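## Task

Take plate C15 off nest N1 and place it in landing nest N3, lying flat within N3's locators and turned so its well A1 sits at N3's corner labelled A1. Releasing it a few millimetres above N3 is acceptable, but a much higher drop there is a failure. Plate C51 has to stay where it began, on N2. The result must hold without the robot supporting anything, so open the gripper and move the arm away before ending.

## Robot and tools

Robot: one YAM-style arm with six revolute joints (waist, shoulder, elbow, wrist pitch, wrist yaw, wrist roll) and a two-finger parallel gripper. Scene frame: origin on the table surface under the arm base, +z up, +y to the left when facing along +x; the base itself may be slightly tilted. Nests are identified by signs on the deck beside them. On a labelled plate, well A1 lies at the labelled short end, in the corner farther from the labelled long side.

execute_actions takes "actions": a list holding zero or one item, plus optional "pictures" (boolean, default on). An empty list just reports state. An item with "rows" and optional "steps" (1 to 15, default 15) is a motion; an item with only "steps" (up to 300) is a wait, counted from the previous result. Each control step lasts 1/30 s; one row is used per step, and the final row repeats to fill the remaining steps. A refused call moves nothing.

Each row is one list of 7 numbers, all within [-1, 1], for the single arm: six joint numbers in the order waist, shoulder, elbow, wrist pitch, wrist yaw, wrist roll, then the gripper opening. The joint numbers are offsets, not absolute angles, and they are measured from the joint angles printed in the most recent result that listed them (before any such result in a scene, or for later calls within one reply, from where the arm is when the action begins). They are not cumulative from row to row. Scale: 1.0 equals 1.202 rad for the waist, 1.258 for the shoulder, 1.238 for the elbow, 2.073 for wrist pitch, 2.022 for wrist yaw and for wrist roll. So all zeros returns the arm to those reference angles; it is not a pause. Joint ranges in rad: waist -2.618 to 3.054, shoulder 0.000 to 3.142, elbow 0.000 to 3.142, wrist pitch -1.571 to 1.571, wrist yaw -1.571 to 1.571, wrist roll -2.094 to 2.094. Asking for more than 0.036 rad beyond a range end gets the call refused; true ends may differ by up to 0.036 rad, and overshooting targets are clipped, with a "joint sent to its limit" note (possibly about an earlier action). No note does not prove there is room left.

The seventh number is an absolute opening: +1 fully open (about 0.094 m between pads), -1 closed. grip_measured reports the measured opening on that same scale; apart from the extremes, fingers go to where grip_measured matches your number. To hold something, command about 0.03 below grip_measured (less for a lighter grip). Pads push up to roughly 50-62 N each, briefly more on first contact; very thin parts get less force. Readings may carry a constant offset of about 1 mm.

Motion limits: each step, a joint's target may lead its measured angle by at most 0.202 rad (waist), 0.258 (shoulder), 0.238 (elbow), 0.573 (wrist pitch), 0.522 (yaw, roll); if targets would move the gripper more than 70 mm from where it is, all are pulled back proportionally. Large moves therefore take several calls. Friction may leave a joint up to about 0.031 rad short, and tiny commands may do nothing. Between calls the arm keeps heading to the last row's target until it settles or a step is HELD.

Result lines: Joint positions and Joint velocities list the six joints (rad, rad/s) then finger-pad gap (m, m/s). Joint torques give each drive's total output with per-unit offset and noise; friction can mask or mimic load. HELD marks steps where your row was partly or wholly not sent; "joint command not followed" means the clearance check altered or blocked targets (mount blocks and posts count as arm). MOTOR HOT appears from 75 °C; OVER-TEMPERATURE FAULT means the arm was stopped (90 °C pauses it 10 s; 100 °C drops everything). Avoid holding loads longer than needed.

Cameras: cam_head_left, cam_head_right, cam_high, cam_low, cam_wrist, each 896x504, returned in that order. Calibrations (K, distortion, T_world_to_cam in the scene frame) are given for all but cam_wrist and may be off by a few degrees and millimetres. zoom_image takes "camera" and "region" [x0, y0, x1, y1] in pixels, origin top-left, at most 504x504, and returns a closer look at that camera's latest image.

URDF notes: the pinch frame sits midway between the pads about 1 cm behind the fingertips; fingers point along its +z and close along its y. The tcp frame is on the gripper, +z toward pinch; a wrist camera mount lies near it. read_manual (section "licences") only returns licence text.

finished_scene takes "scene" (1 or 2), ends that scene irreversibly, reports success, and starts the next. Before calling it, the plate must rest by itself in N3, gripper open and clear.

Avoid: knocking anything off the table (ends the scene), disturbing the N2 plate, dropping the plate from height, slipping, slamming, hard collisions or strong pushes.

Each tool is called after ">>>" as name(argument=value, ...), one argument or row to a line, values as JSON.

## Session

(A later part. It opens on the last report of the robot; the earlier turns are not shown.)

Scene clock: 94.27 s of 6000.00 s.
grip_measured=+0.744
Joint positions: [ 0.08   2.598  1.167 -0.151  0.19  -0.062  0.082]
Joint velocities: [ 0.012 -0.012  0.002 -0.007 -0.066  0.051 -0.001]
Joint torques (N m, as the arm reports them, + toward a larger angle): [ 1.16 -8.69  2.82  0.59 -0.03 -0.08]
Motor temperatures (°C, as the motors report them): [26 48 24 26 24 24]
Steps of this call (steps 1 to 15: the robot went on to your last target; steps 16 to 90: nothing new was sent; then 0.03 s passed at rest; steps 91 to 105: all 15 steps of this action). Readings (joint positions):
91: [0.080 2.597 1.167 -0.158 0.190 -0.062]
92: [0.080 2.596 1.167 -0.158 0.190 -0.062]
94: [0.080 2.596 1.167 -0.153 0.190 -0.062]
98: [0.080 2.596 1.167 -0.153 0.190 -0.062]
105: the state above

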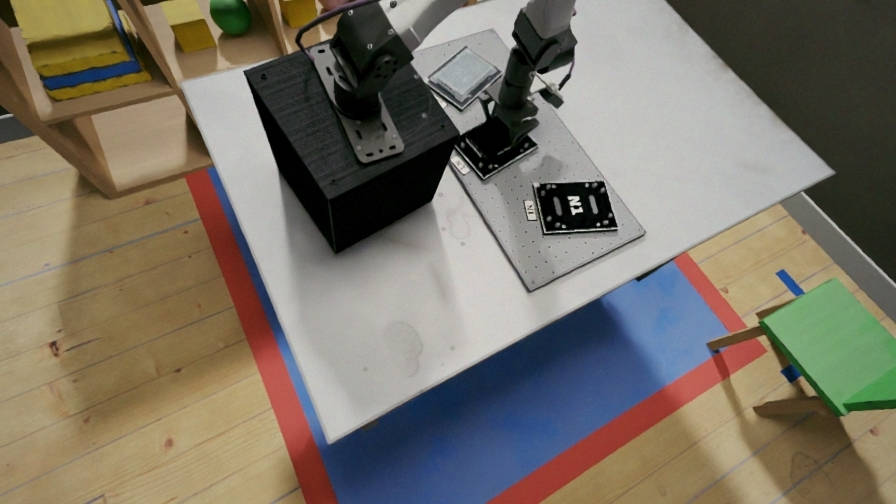

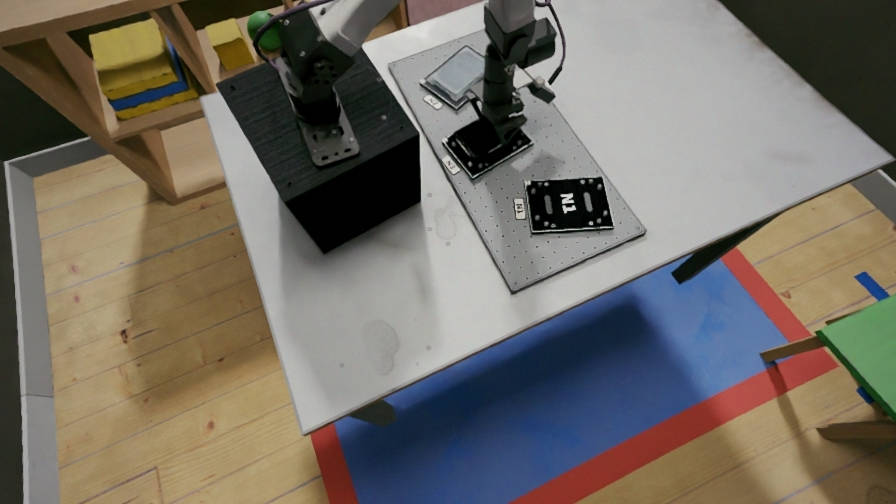

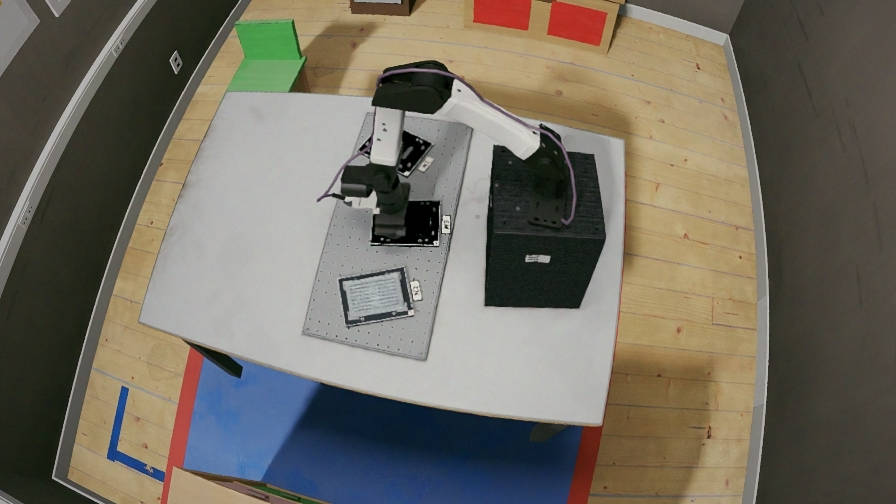

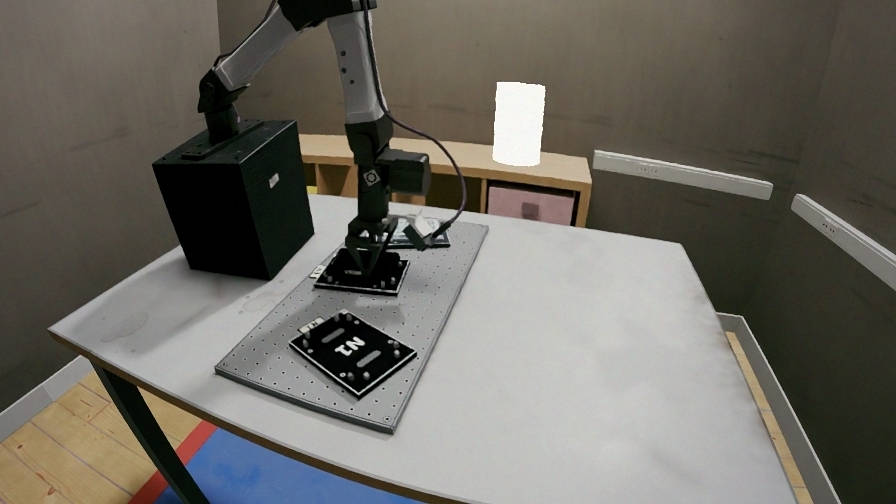

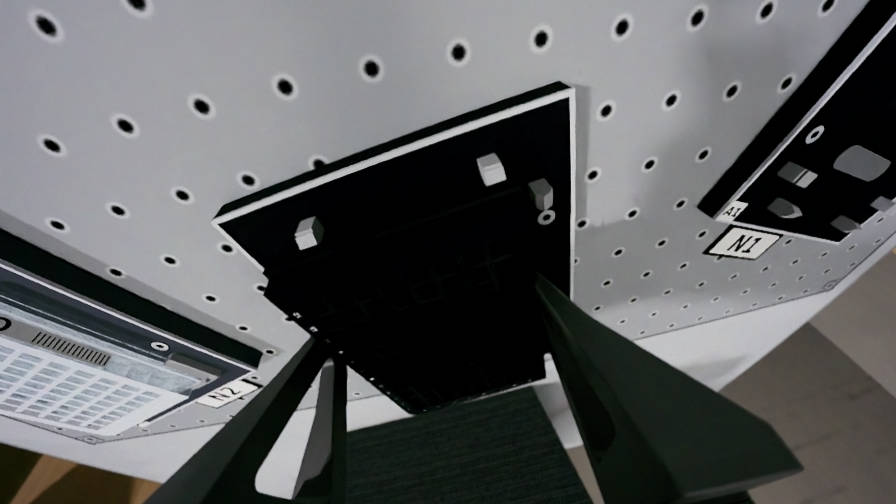

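>>> execute_actions(
  actions=[
    {"rows":[[0,-0.025,0,0,0,0,0.71],[0,-0.025,0,0,0,0,0.71],[-0.005,-0.025,0,0,0,0,0.71],[-0.009,-0.025,0,0,0,0,0.71],[-0.012,-0.025,0,0,0,0,0.71],[-0.012,-0.025,0,0,0,0,0.71],[-0.012,-0.015,0,0,0,0,0.71],[-0.012,0,0,0,0,0,0.71],[-0.012,0.01,0,0,0,0,0.71],[-0.012,0.015,0,0,0,0,0.71],[-0.012,0.02,0,0,0,0,0.71],[-0.012,0.024,0,0,0,0,0.71],[-0.012,0.028,0,0,0,0,0.71]],"steps":15},
  ],
)

>>> zoom_image(
  camera="cam_low",
  region=[290,220,430,310],
)

Scene clock: 97.27 s of 6000.00 s.
grip_measured=+0.744
Joint positions: [ 0.075  2.598  1.167 -0.153  0.183 -0.062  0.082]
Joint velocities: [-0.012 -0.002 -0.002 -0.022 -0.037 -0.007  0.   ]
Joint torques (N m, as the arm reports them, + toward a larger angle): [ 0.35 -8.53  2.82  0.42  0.07 -0.11]
Motor temperatures (°C, as the motors report them): [26 47 24 27 24 24]
Steps of this call (steps 1 to 15: the robot went on to your last target; steps 16 to 75: nothing new was sent; steps 76 to 90: all 15 steps of this action). Readings (joint positions):
76: [0.080 2.597 1.167 -0.152 0.190 -0.062]
77: [0.080 2.596 1.167 -0.153 0.190 -0.062]
79: [0.080 2.595 1.167 -0.153 0.190 -0.062]
83: [0.076 2.595 1.167 -0.153 0.185 -0.062]
90: the state above

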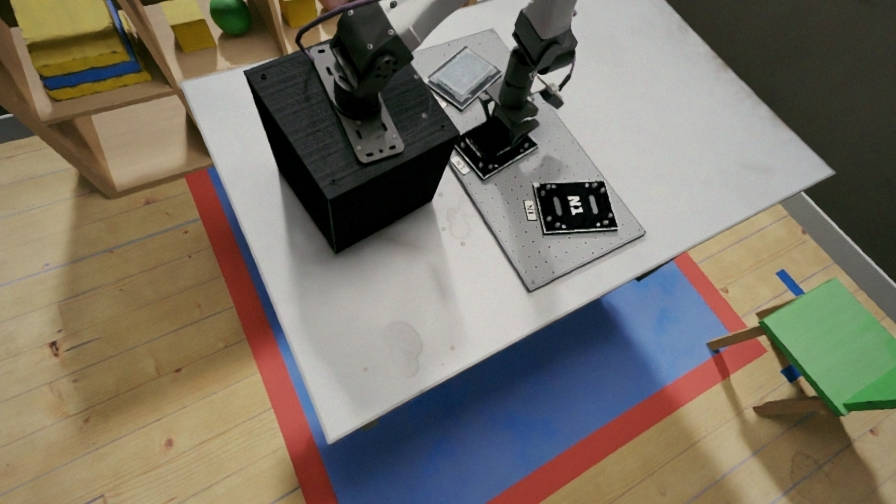

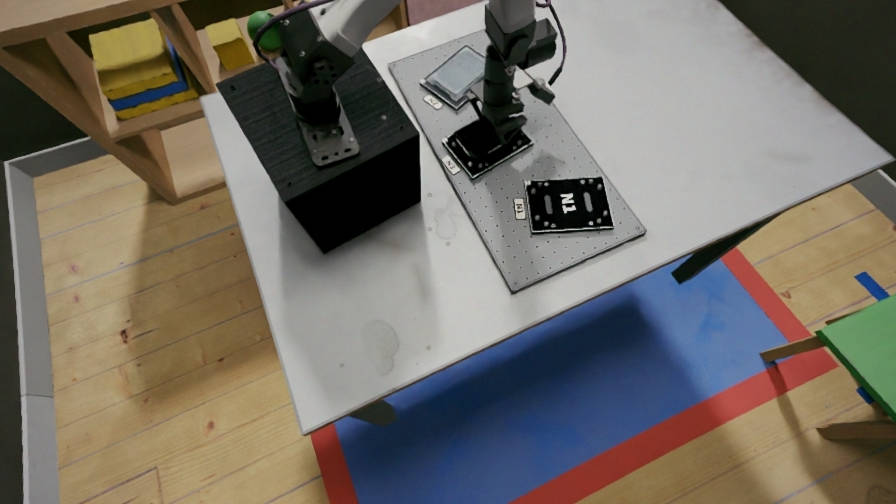

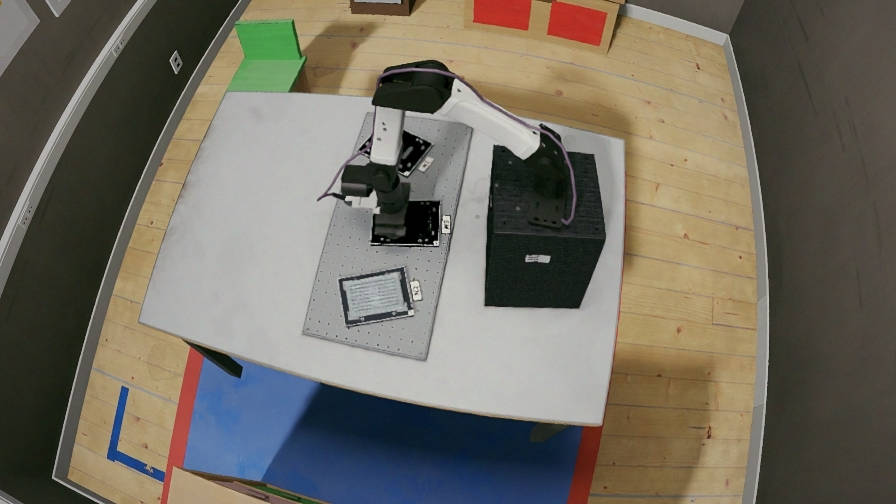

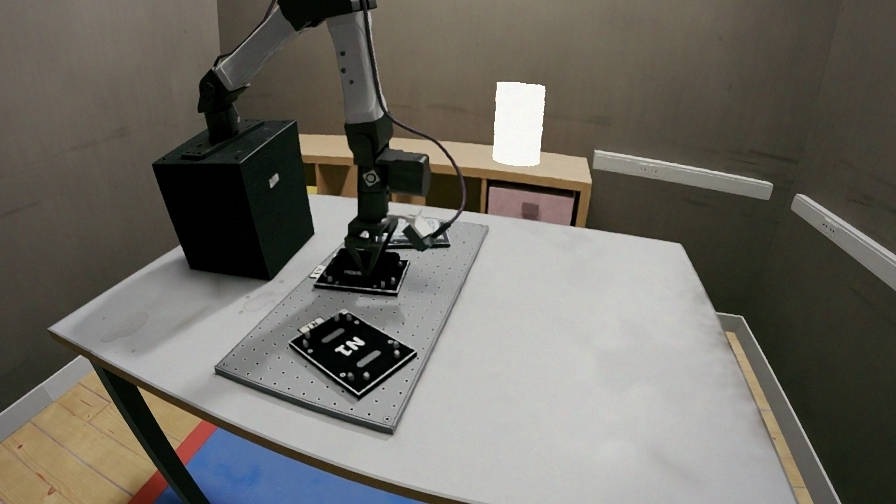

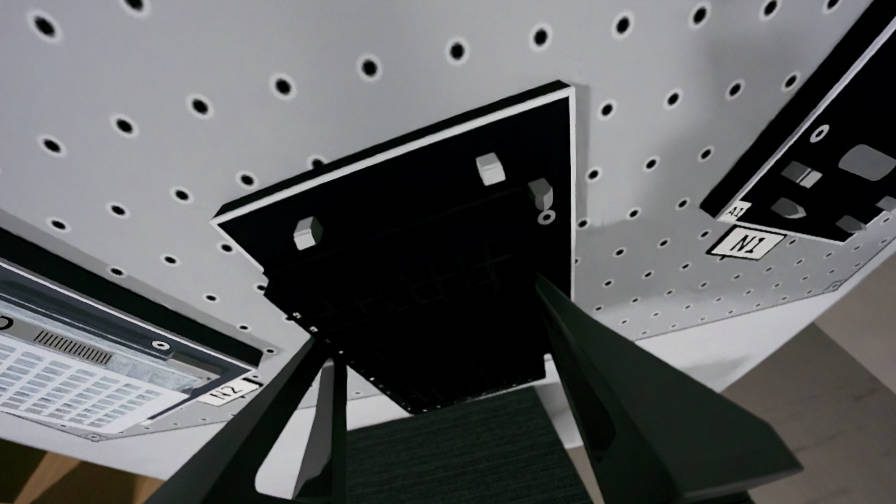

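Region (290, 220, 430, 310) of cam_low's 896x504 image, scaled by 3.600, with more detail than that image has; it fills the top 324 rows of this view, and the rest is white.

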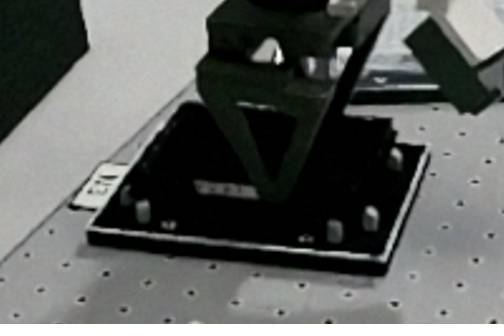

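>>> execute_actions(
  actions=[
    {"rows":[[0,-0.035,0,0,0,0,0.71],[0,-0.035,0,0,0,0,0.71],[0,-0.035,0,0,0,0,0.71],[0,-0.035,0,0,0.004,0,0.71],[0,-0.035,0,0,0.007,0,0.71],[0,-0.035,0,0,0.007,0,0.71],[0,-0.02,0,0,0.007,0,0.71],[0,-0.005,0,0,0.007,0,0.71],[0,0.01,0,0,0.007,0,0.71],[0,0.018,0,0,0.007,0,0.71],[0,0.024,0,0,0.007,0,0.71],[0,0.03,0,0,0.007,0,0.71],[0,0.035,0,0,0.007,0,0.71],[0,0.04,0,0,0.007,0,0.71]],"steps":15},
  ],
)

>>> zoom_image(
  camera="cam_low",
  region=[290,220,430,310],
)

Scene clock: 99.30 s of 6000.00 s.
grip_measured=+0.744
Joint positions: [ 0.076  2.601  1.167 -0.153  0.184 -0.062  0.082]
Joint velocities: [-0.017  0.007  0.007 -0.051 -0.037 -0.037 -0.001]
Joint torques (N m, as the arm reports them, + toward a larger angle): [ 1.13 -7.47  2.82  0.43  0.14 -0.07]
Motor temperatures (°C, as the motors report them): [26 47 24 27 24 24]
Steps of this call (steps 1 to 15: the robot went on to your last target; steps 16 to 46: nothing new was sent; steps 47 to 61: all 15 steps of this action). Readings (joint positions):
47: [0.075 2.595 1.167 -0.153 0.182 -0.062]
48: [0.075 2.593 1.167 -0.154 0.182 -0.062]
50: [0.075 2.587 1.167 -0.156 0.182 -0.062]
54: [0.075 2.585 1.167 -0.156 0.187 -0.062]
61: the state above

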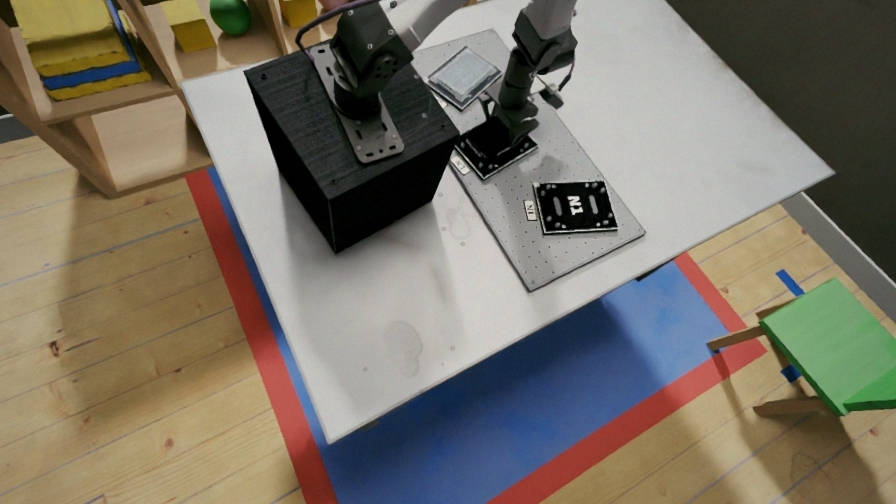

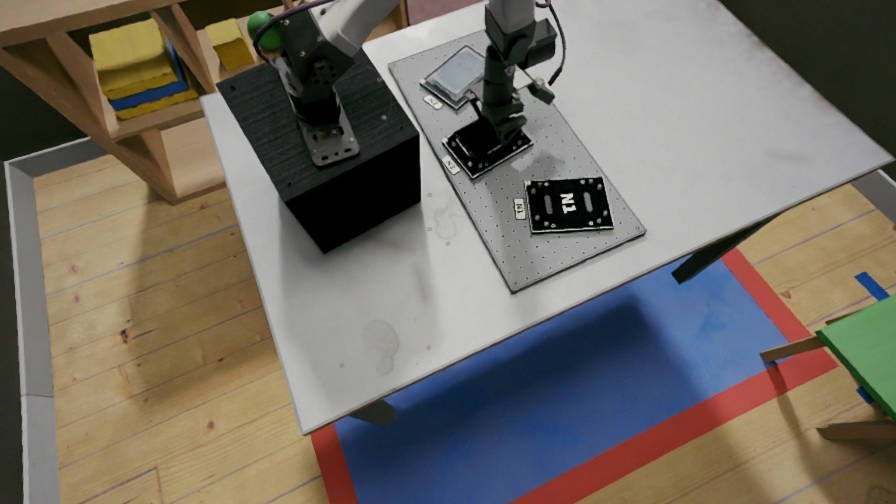

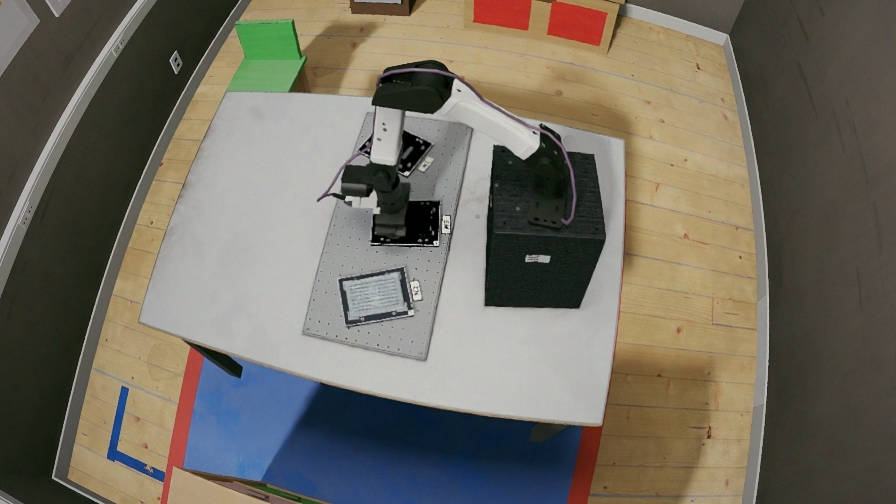

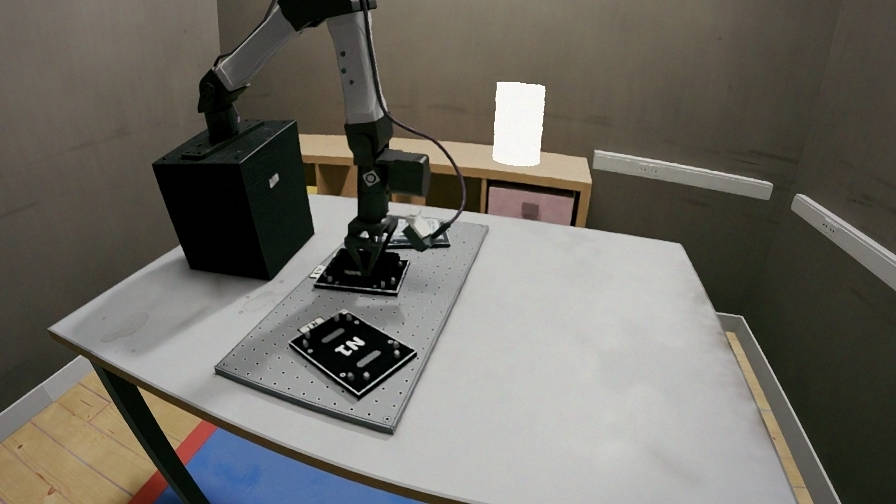

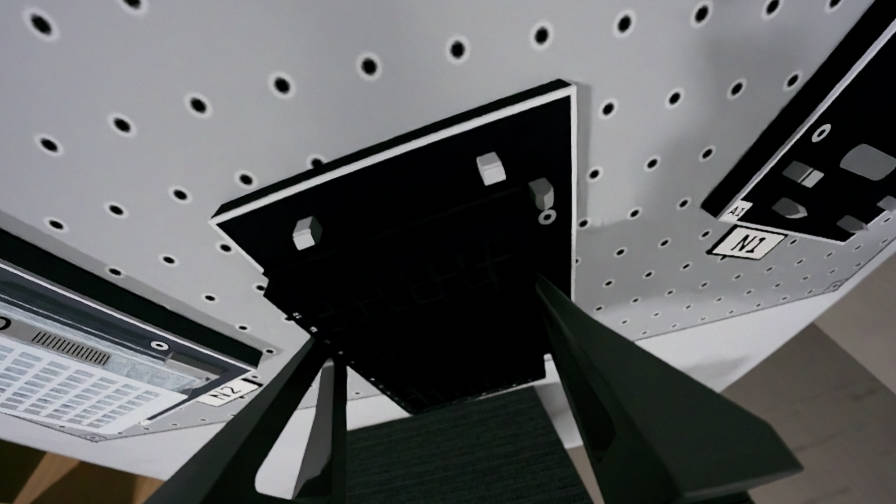

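Region (290, 220, 430, 310) of cam_low's 896x504 image, scaled by 3.600, with more detail than that image has; it fills the top 324 rows of this view, and the rest is white.

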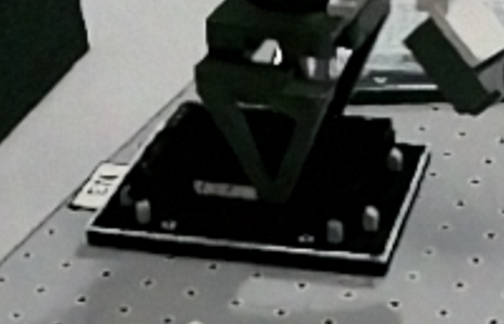

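>>> zoom_image(
  camera="cam_head_left",
  region=[430,90,570,200],
)

>>> zoom_image(
  camera="cam_high",
  region=[340,170,480,270],
)

Region (430, 90, 570, 200) of cam_head_left's 896x504 image, scaled by 3.600, with more detail than that image has; it fills the top 396 rows of this view, and the rest is white.

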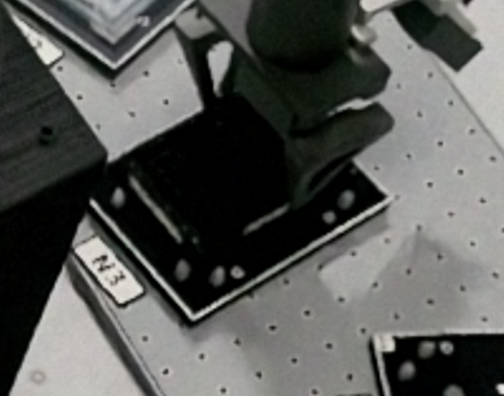

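Region (340, 170, 480, 270) of cam_high's 896x504 image, scaled by 3.600, with more detail than that image has; it fills the top 360 rows of this view, and the rest is white.

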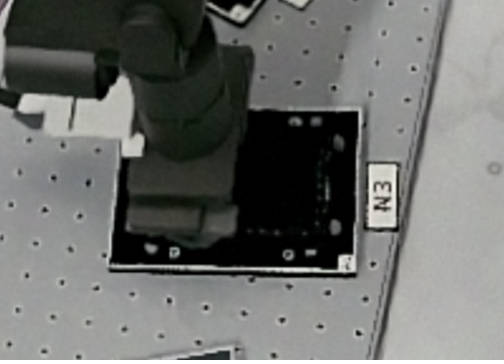

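>>> execute_actions(
  actions=[
    {"rows":[[0,-0.04,0,0,0,0,0.71],[0,-0.04,0,0,0,0,0.71],[0,-0.04,0,0,0,0,0.71],[-0.004,-0.04,0,0,0.004,0,0.71],[-0.008,-0.04,0,0,0.007,0,0.71],[-0.011,-0.04,0,0,0.007,0,0.71],[-0.011,-0.04,0,0,0.007,0,0.71],[-0.011,-0.02,0,0,0.007,0,0.71],[-0.011,-0.005,0,0,0.007,0,0.71],[-0.011,0.01,0,0,0.007,0,0.71],[-0.011,0.018,0,0,0.007,0,0.71],[-0.011,0.024,0,0,0.007,0,0.71],[-0.011,0.03,0,0,0.007,0,0.71],[-0.011,0.035,0,0,0.007,0,0.71]],"steps":15},
  ],
)

>>> zoom_image(
  camera="cam_low",
  region=[290,220,430,310],
)

>>> zoom_image(
  camera="cam_high",
  region=[340,170,480,270],
)

Scene clock: 103.00 s of 6000.00 s.
grip_measured=+0.744
Joint positions: [ 0.068  2.61   1.167 -0.142  0.197 -0.065  0.082]
Joint velocities: [-0.012  0.129 -0.012  0.212  0.037 -0.037  0.001]
Joint torques (N m, as the arm reports them, + toward a larger angle): [ 0.85 -9.4   2.83 -0.08 -0.13  0.06]
Motor temperatures (°C, as the motors report them): [26 46 24 27 24 24]
Steps of this call (steps 1 to 15: the robot went on to your last target; steps 16 to 90: nothing new was sent; then 0.20 s passed at rest; steps 91 to 105: all 15 steps of this action). Readings (joint positions):
91: [0.076 2.595 1.167 -0.154 0.182 -0.062]
92: [0.076 2.591 1.167 -0.156 0.182 -0.062]
94: [0.076 2.583 1.167 -0.156 0.182 -0.062]
98: [0.072 2.578 1.167 -0.156 0.187 -0.062]
105: the state above

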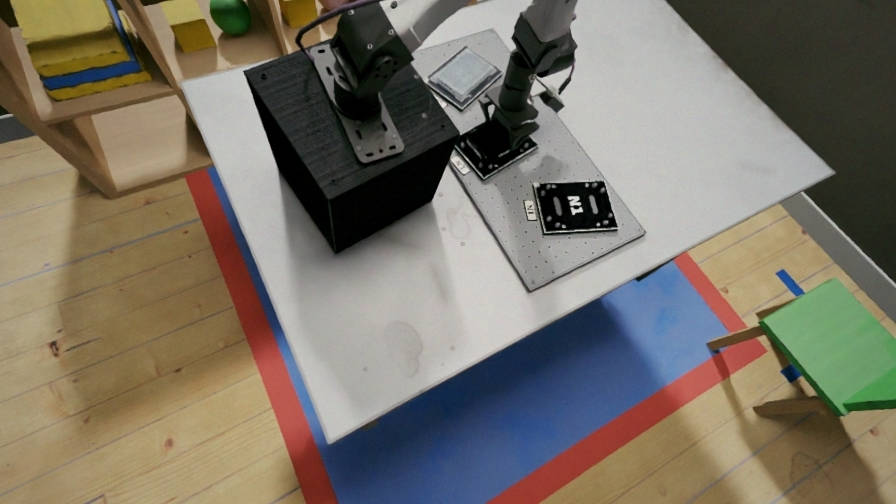

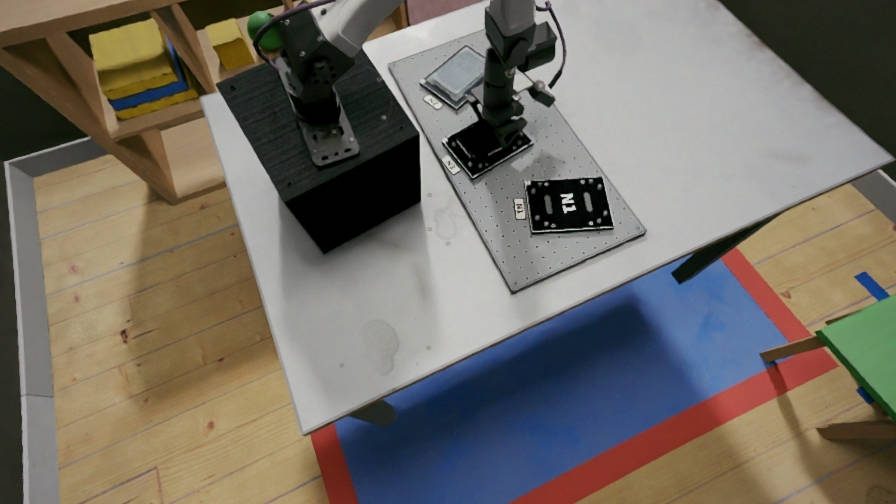

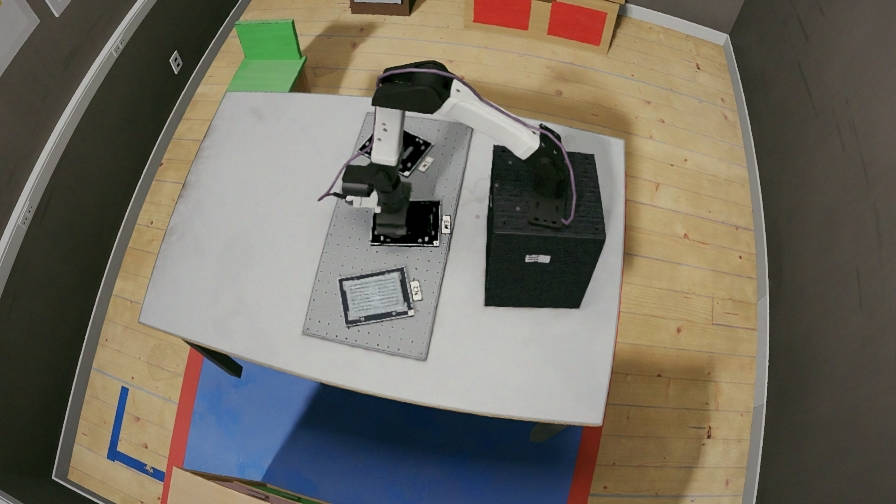

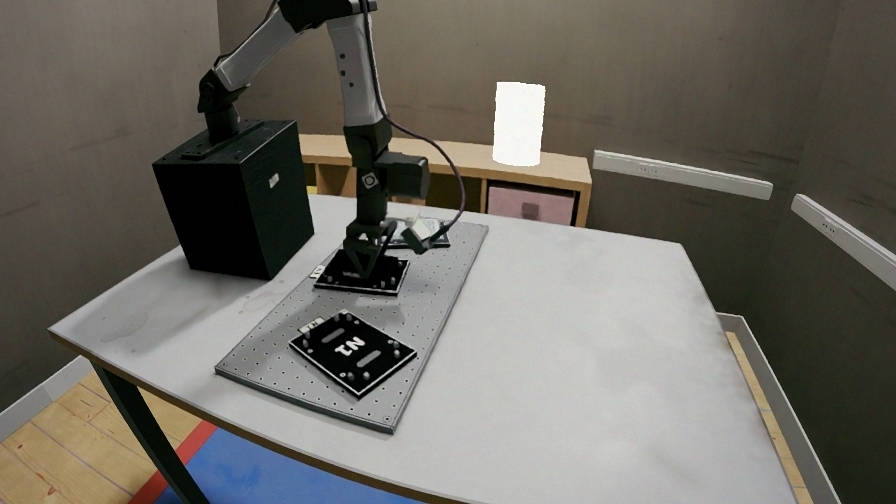

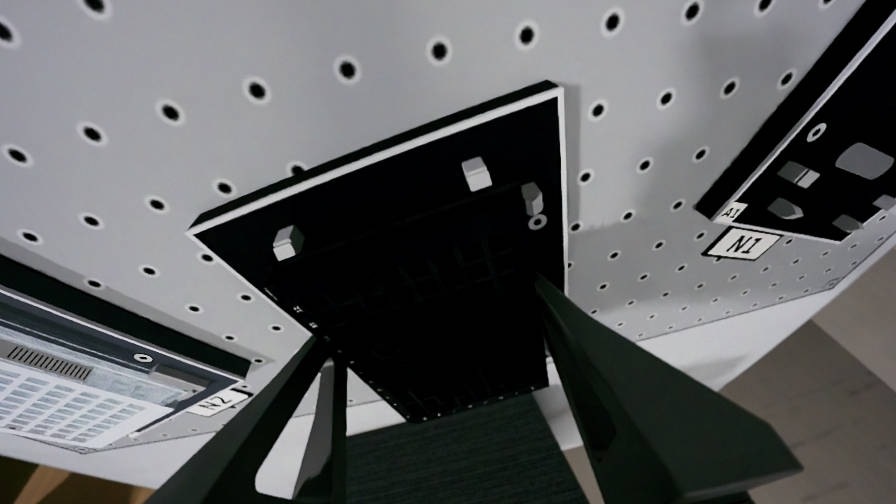

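Region (290, 220, 430, 310) of cam_low's 896x504 image, scaled by 3.600, with more detail than that image has; it fills the top 324 rows of this view, and the rest is white.

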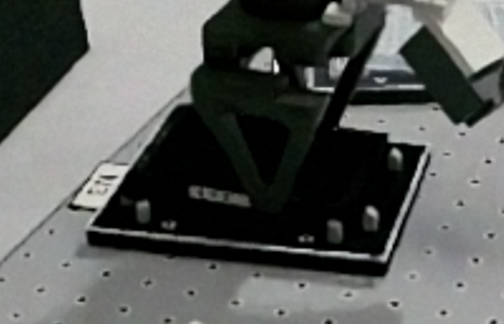

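Region (340, 170, 480, 270) of cam_high's 896x504 image, scaled by 3.600, with more detail than that image has; it fills the top 360 rows of this view, and the rest is white.

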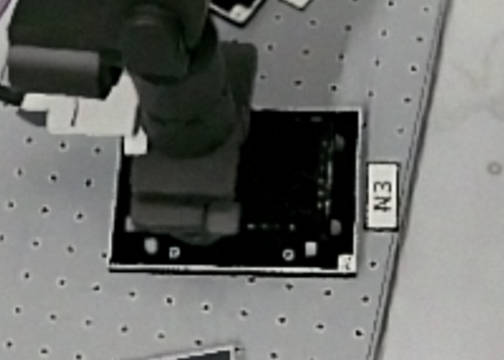

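Going in; wrist view matches the reference.

>>> execute_actions(
  actions=[
    {"rows":[[0,0.025,0,0,0,0,0.71],[0,0.03,0,0,0,0,0.71],[0,0.035,0,0,0,0,0.71]],"steps":10},
  ],
)

>>> zoom_image(
  camera="cam_low",
  region=[290,220,430,310],
)

Scene clock: 104.17 s of 6000.00 s.
grip_measured=+0.744
Joint positions: [ 0.068  2.612  1.167 -0.138  0.2   -0.067  0.082]
Joint velocities: [ 0.017 -0.042  0.002  0.007  0.007  0.022  0.001]
Joint torques (N m, as the arm reports them, + toward a larger angle): [ 1.17 -8.07  2.72  0.37 -0.06 -0.07]
Motor temperatures (°C, as the motors report them): [26 46 24 26 24 24]
Steps of this call (steps 1 to 15: the robot went on to your last target; steps 16 to 25: nothing new was sent; steps 26 to 35: all 10 steps of this action). Readings (joint positions):
26: [0.068 2.612 1.167 -0.138 0.200 -0.067]
27: [0.068 2.612 1.167 -0.138 0.200 -0.067]
29: [0.068 2.612 1.167 -0.138 0.200 -0.067]
33: [0.068 2.612 1.167 -0.138 0.200 -0.067]
35: the state above

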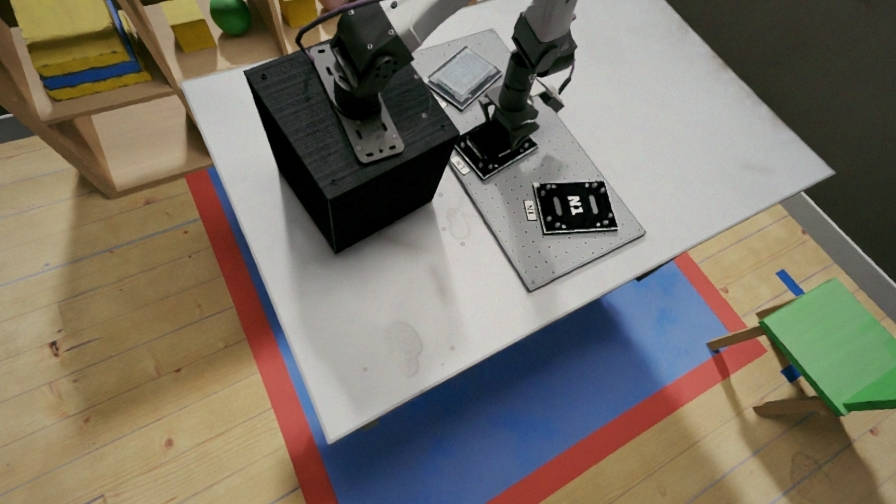

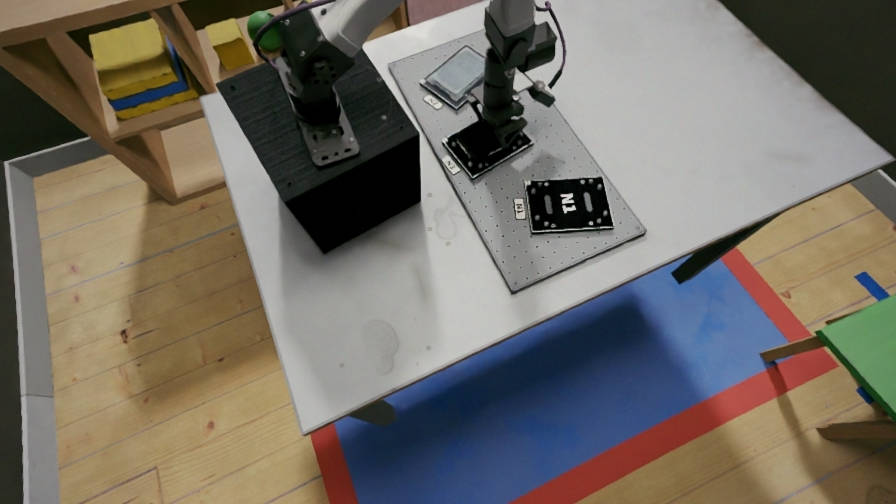

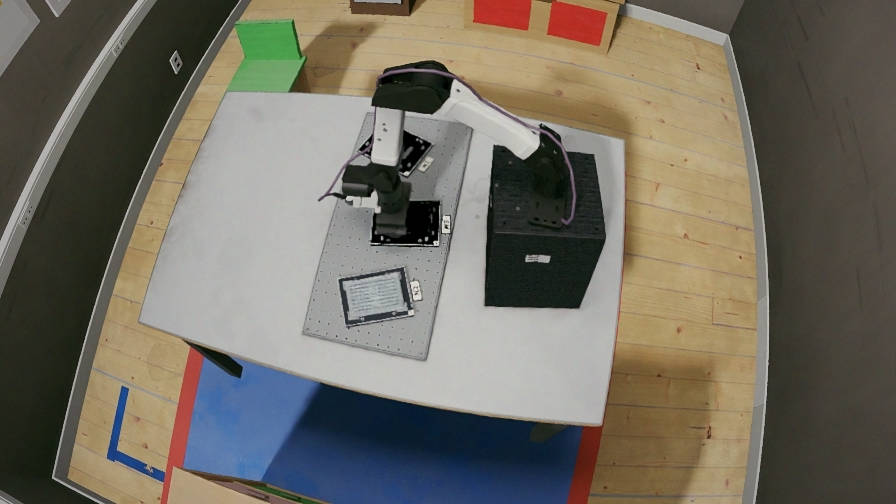

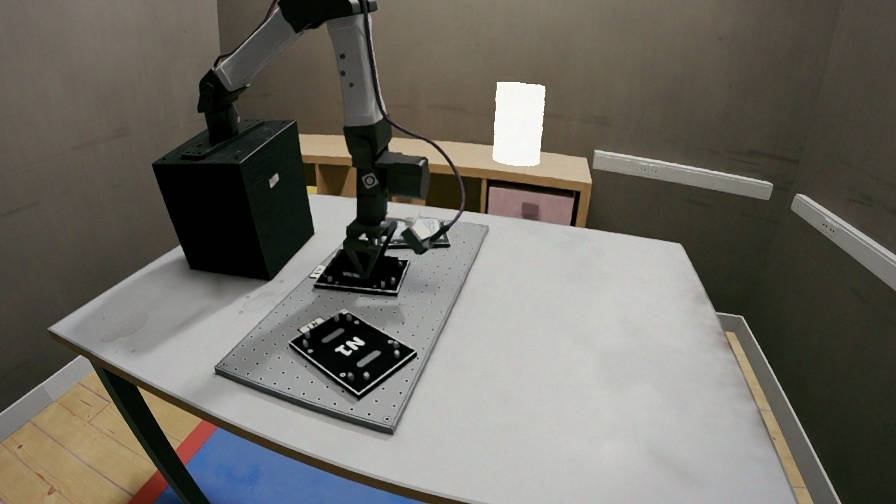

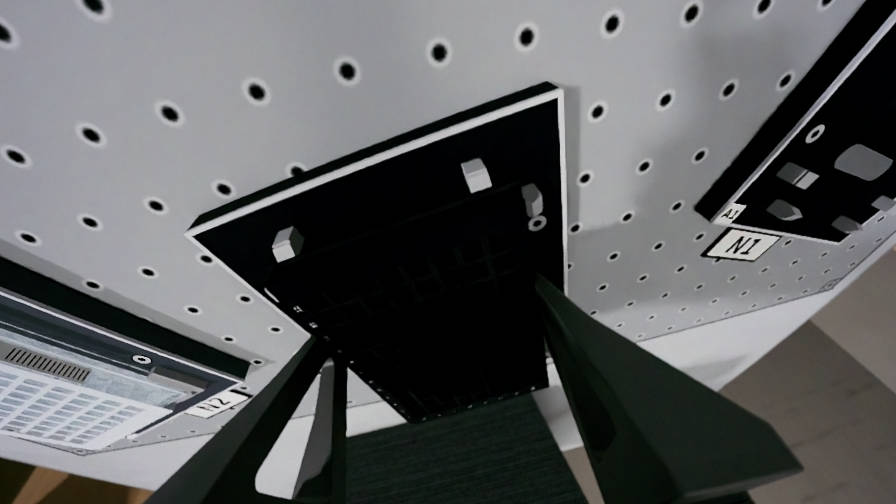

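Region (290, 220, 430, 310) of cam_low's 896x504 image, scaled by 3.600, with more detail than that image has; it fills the top 324 rows of this view, and the rest is white.

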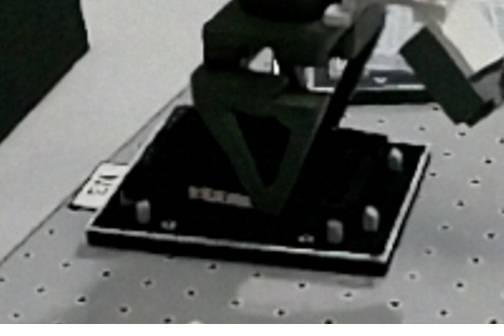

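>>> zoom_image(
  camera="cam_high",
  region=[380,185,460,255],
)

>>> zoom_image(
  camera="cam_head_left",
  region=[440,110,550,190],
)

Region (380, 185, 460, 255) of cam_high's 896x504 image, scaled by 6.300, with more detail than that image has; it fills the top 441 rows of this view, and the rest is white.

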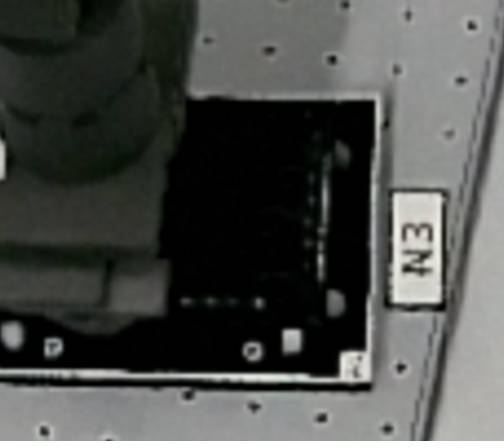

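Region (440, 110, 550, 190) of cam_head_left's 896x504 image, scaled by 4.582, with more detail than that image has; it fills the top 367 rows of this view, and the rest is white.

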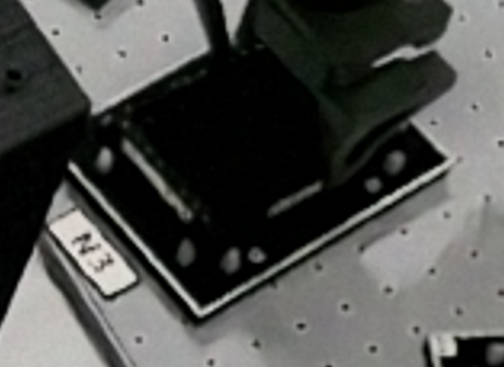

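>>> execute_actions(
  actions=[
    {"rows":[[0,-0.035,0,0,0,0,0.71],[0,-0.035,0,0,0,0,0.71],[0,-0.035,0,0,0,0,0.71],[0,-0.035,0,0.004,0,0,0.71],[0,-0.035,0,0.008,0,0,0.71],[0,-0.035,0,0.008,0,0,0.71],[0,-0.02,0,0.008,0,0,0.71],[0,-0.005,0,0.008,0,0,0.71],[0,0.01,0,0.008,0,0,0.71],[0,0.018,0,0.008,0,0,0.71],[0,0.024,0,0.008,0,0,0.71],[0,0.03,0,0.008,0,0,0.71],[0,0.034,0,0.008,0,0,0.71]],"steps":15},
  ],
)

>>> zoom_image(
  camera="cam_high",
  region=[340,170,480,270],
)

>>> zoom_image(
  camera="cam_low",
  region=[290,220,430,310],
)

Scene clock: 107.03 s of 6000.00 s.
grip_measured=+0.744
Joint positions: [ 0.068  2.615  1.167 -0.131  0.202 -0.073  0.082]
Joint velocities: [-0.002  0.007 -0.007 -0.007 -0.066 -0.022 -0.002]
Joint torques (N m, as the arm reports them, + toward a larger angle): [ 1.03 -8.06  2.71  0.51 -0.06 -0.04]
Motor temperatures (°C, as the motors report them): [26 46 24 26 24 24]
Steps of this call (steps 1 to 15: the robot went on to your last target; steps 16 to 71: nothing new was sent; steps 72 to 86: all 15 steps of this action). Readings (joint positions):
72: [0.068 2.609 1.167 -0.138 0.200 -0.067]
73: [0.068 2.606 1.167 -0.140 0.199 -0.067]
75: [0.068 2.602 1.167 -0.143 0.198 -0.068]
79: [0.068 2.602 1.167 -0.144 0.198 -0.068]
86: the state above

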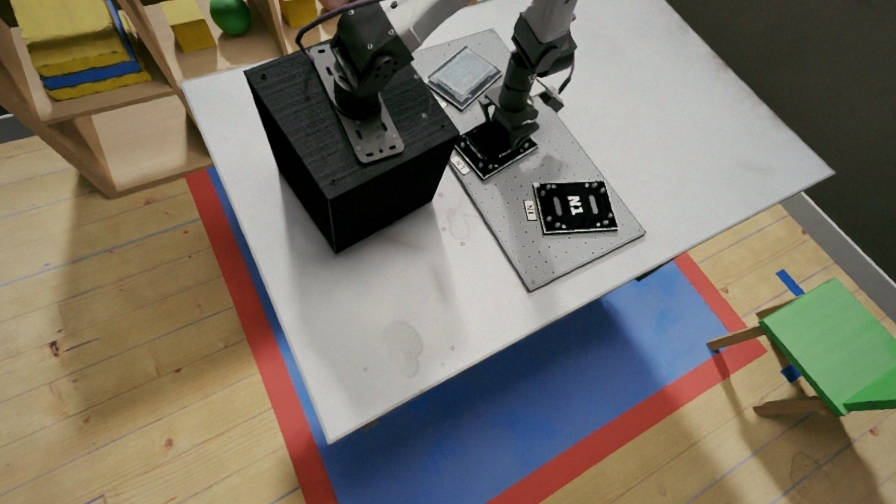

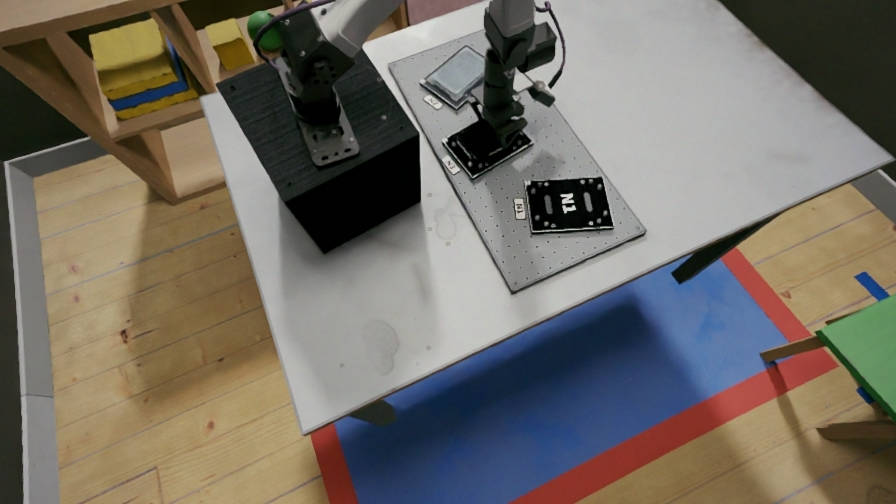

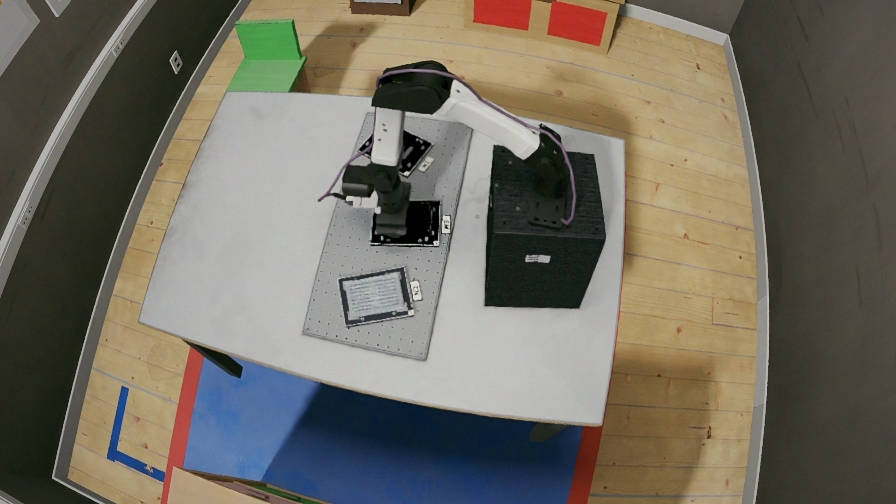

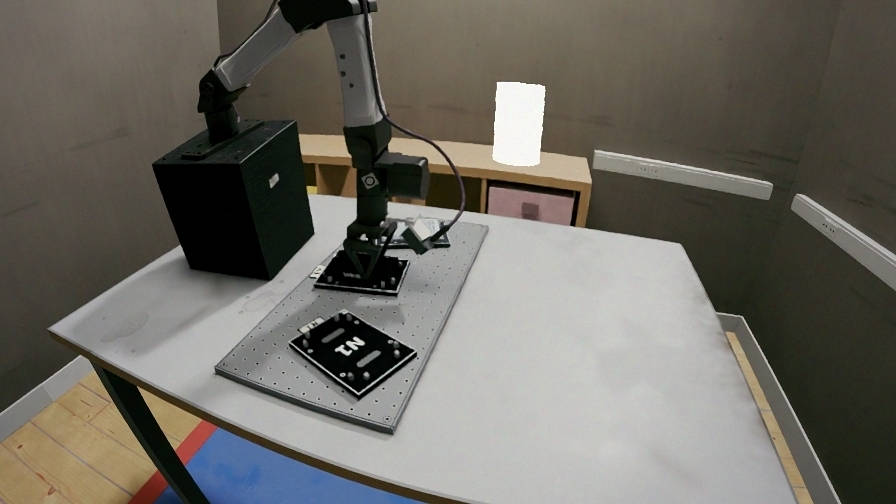

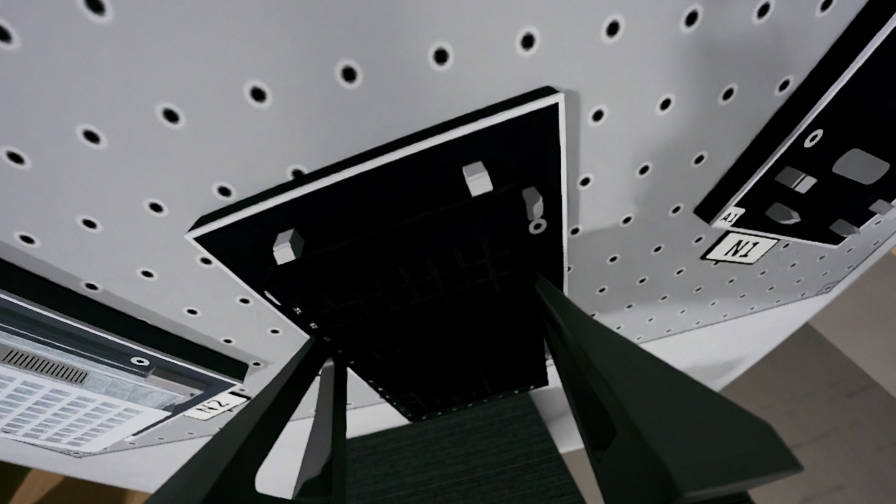

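Region (340, 170, 480, 270) of cam_high's 896x504 image, scaled by 3.600, with more detail than that image has; it fills the top 360 rows of this view, and the rest is white.

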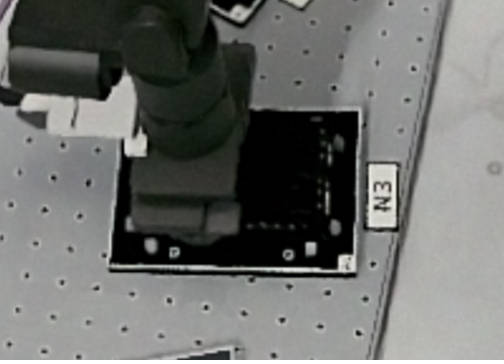

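Region (290, 220, 430, 310) of cam_low's 896x504 image, scaled by 3.600, with more detail than that image has; it fills the top 324 rows of this view, and the rest is white.

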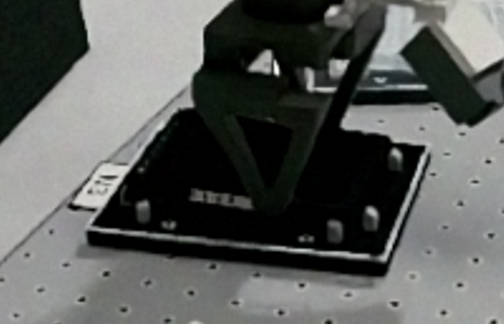

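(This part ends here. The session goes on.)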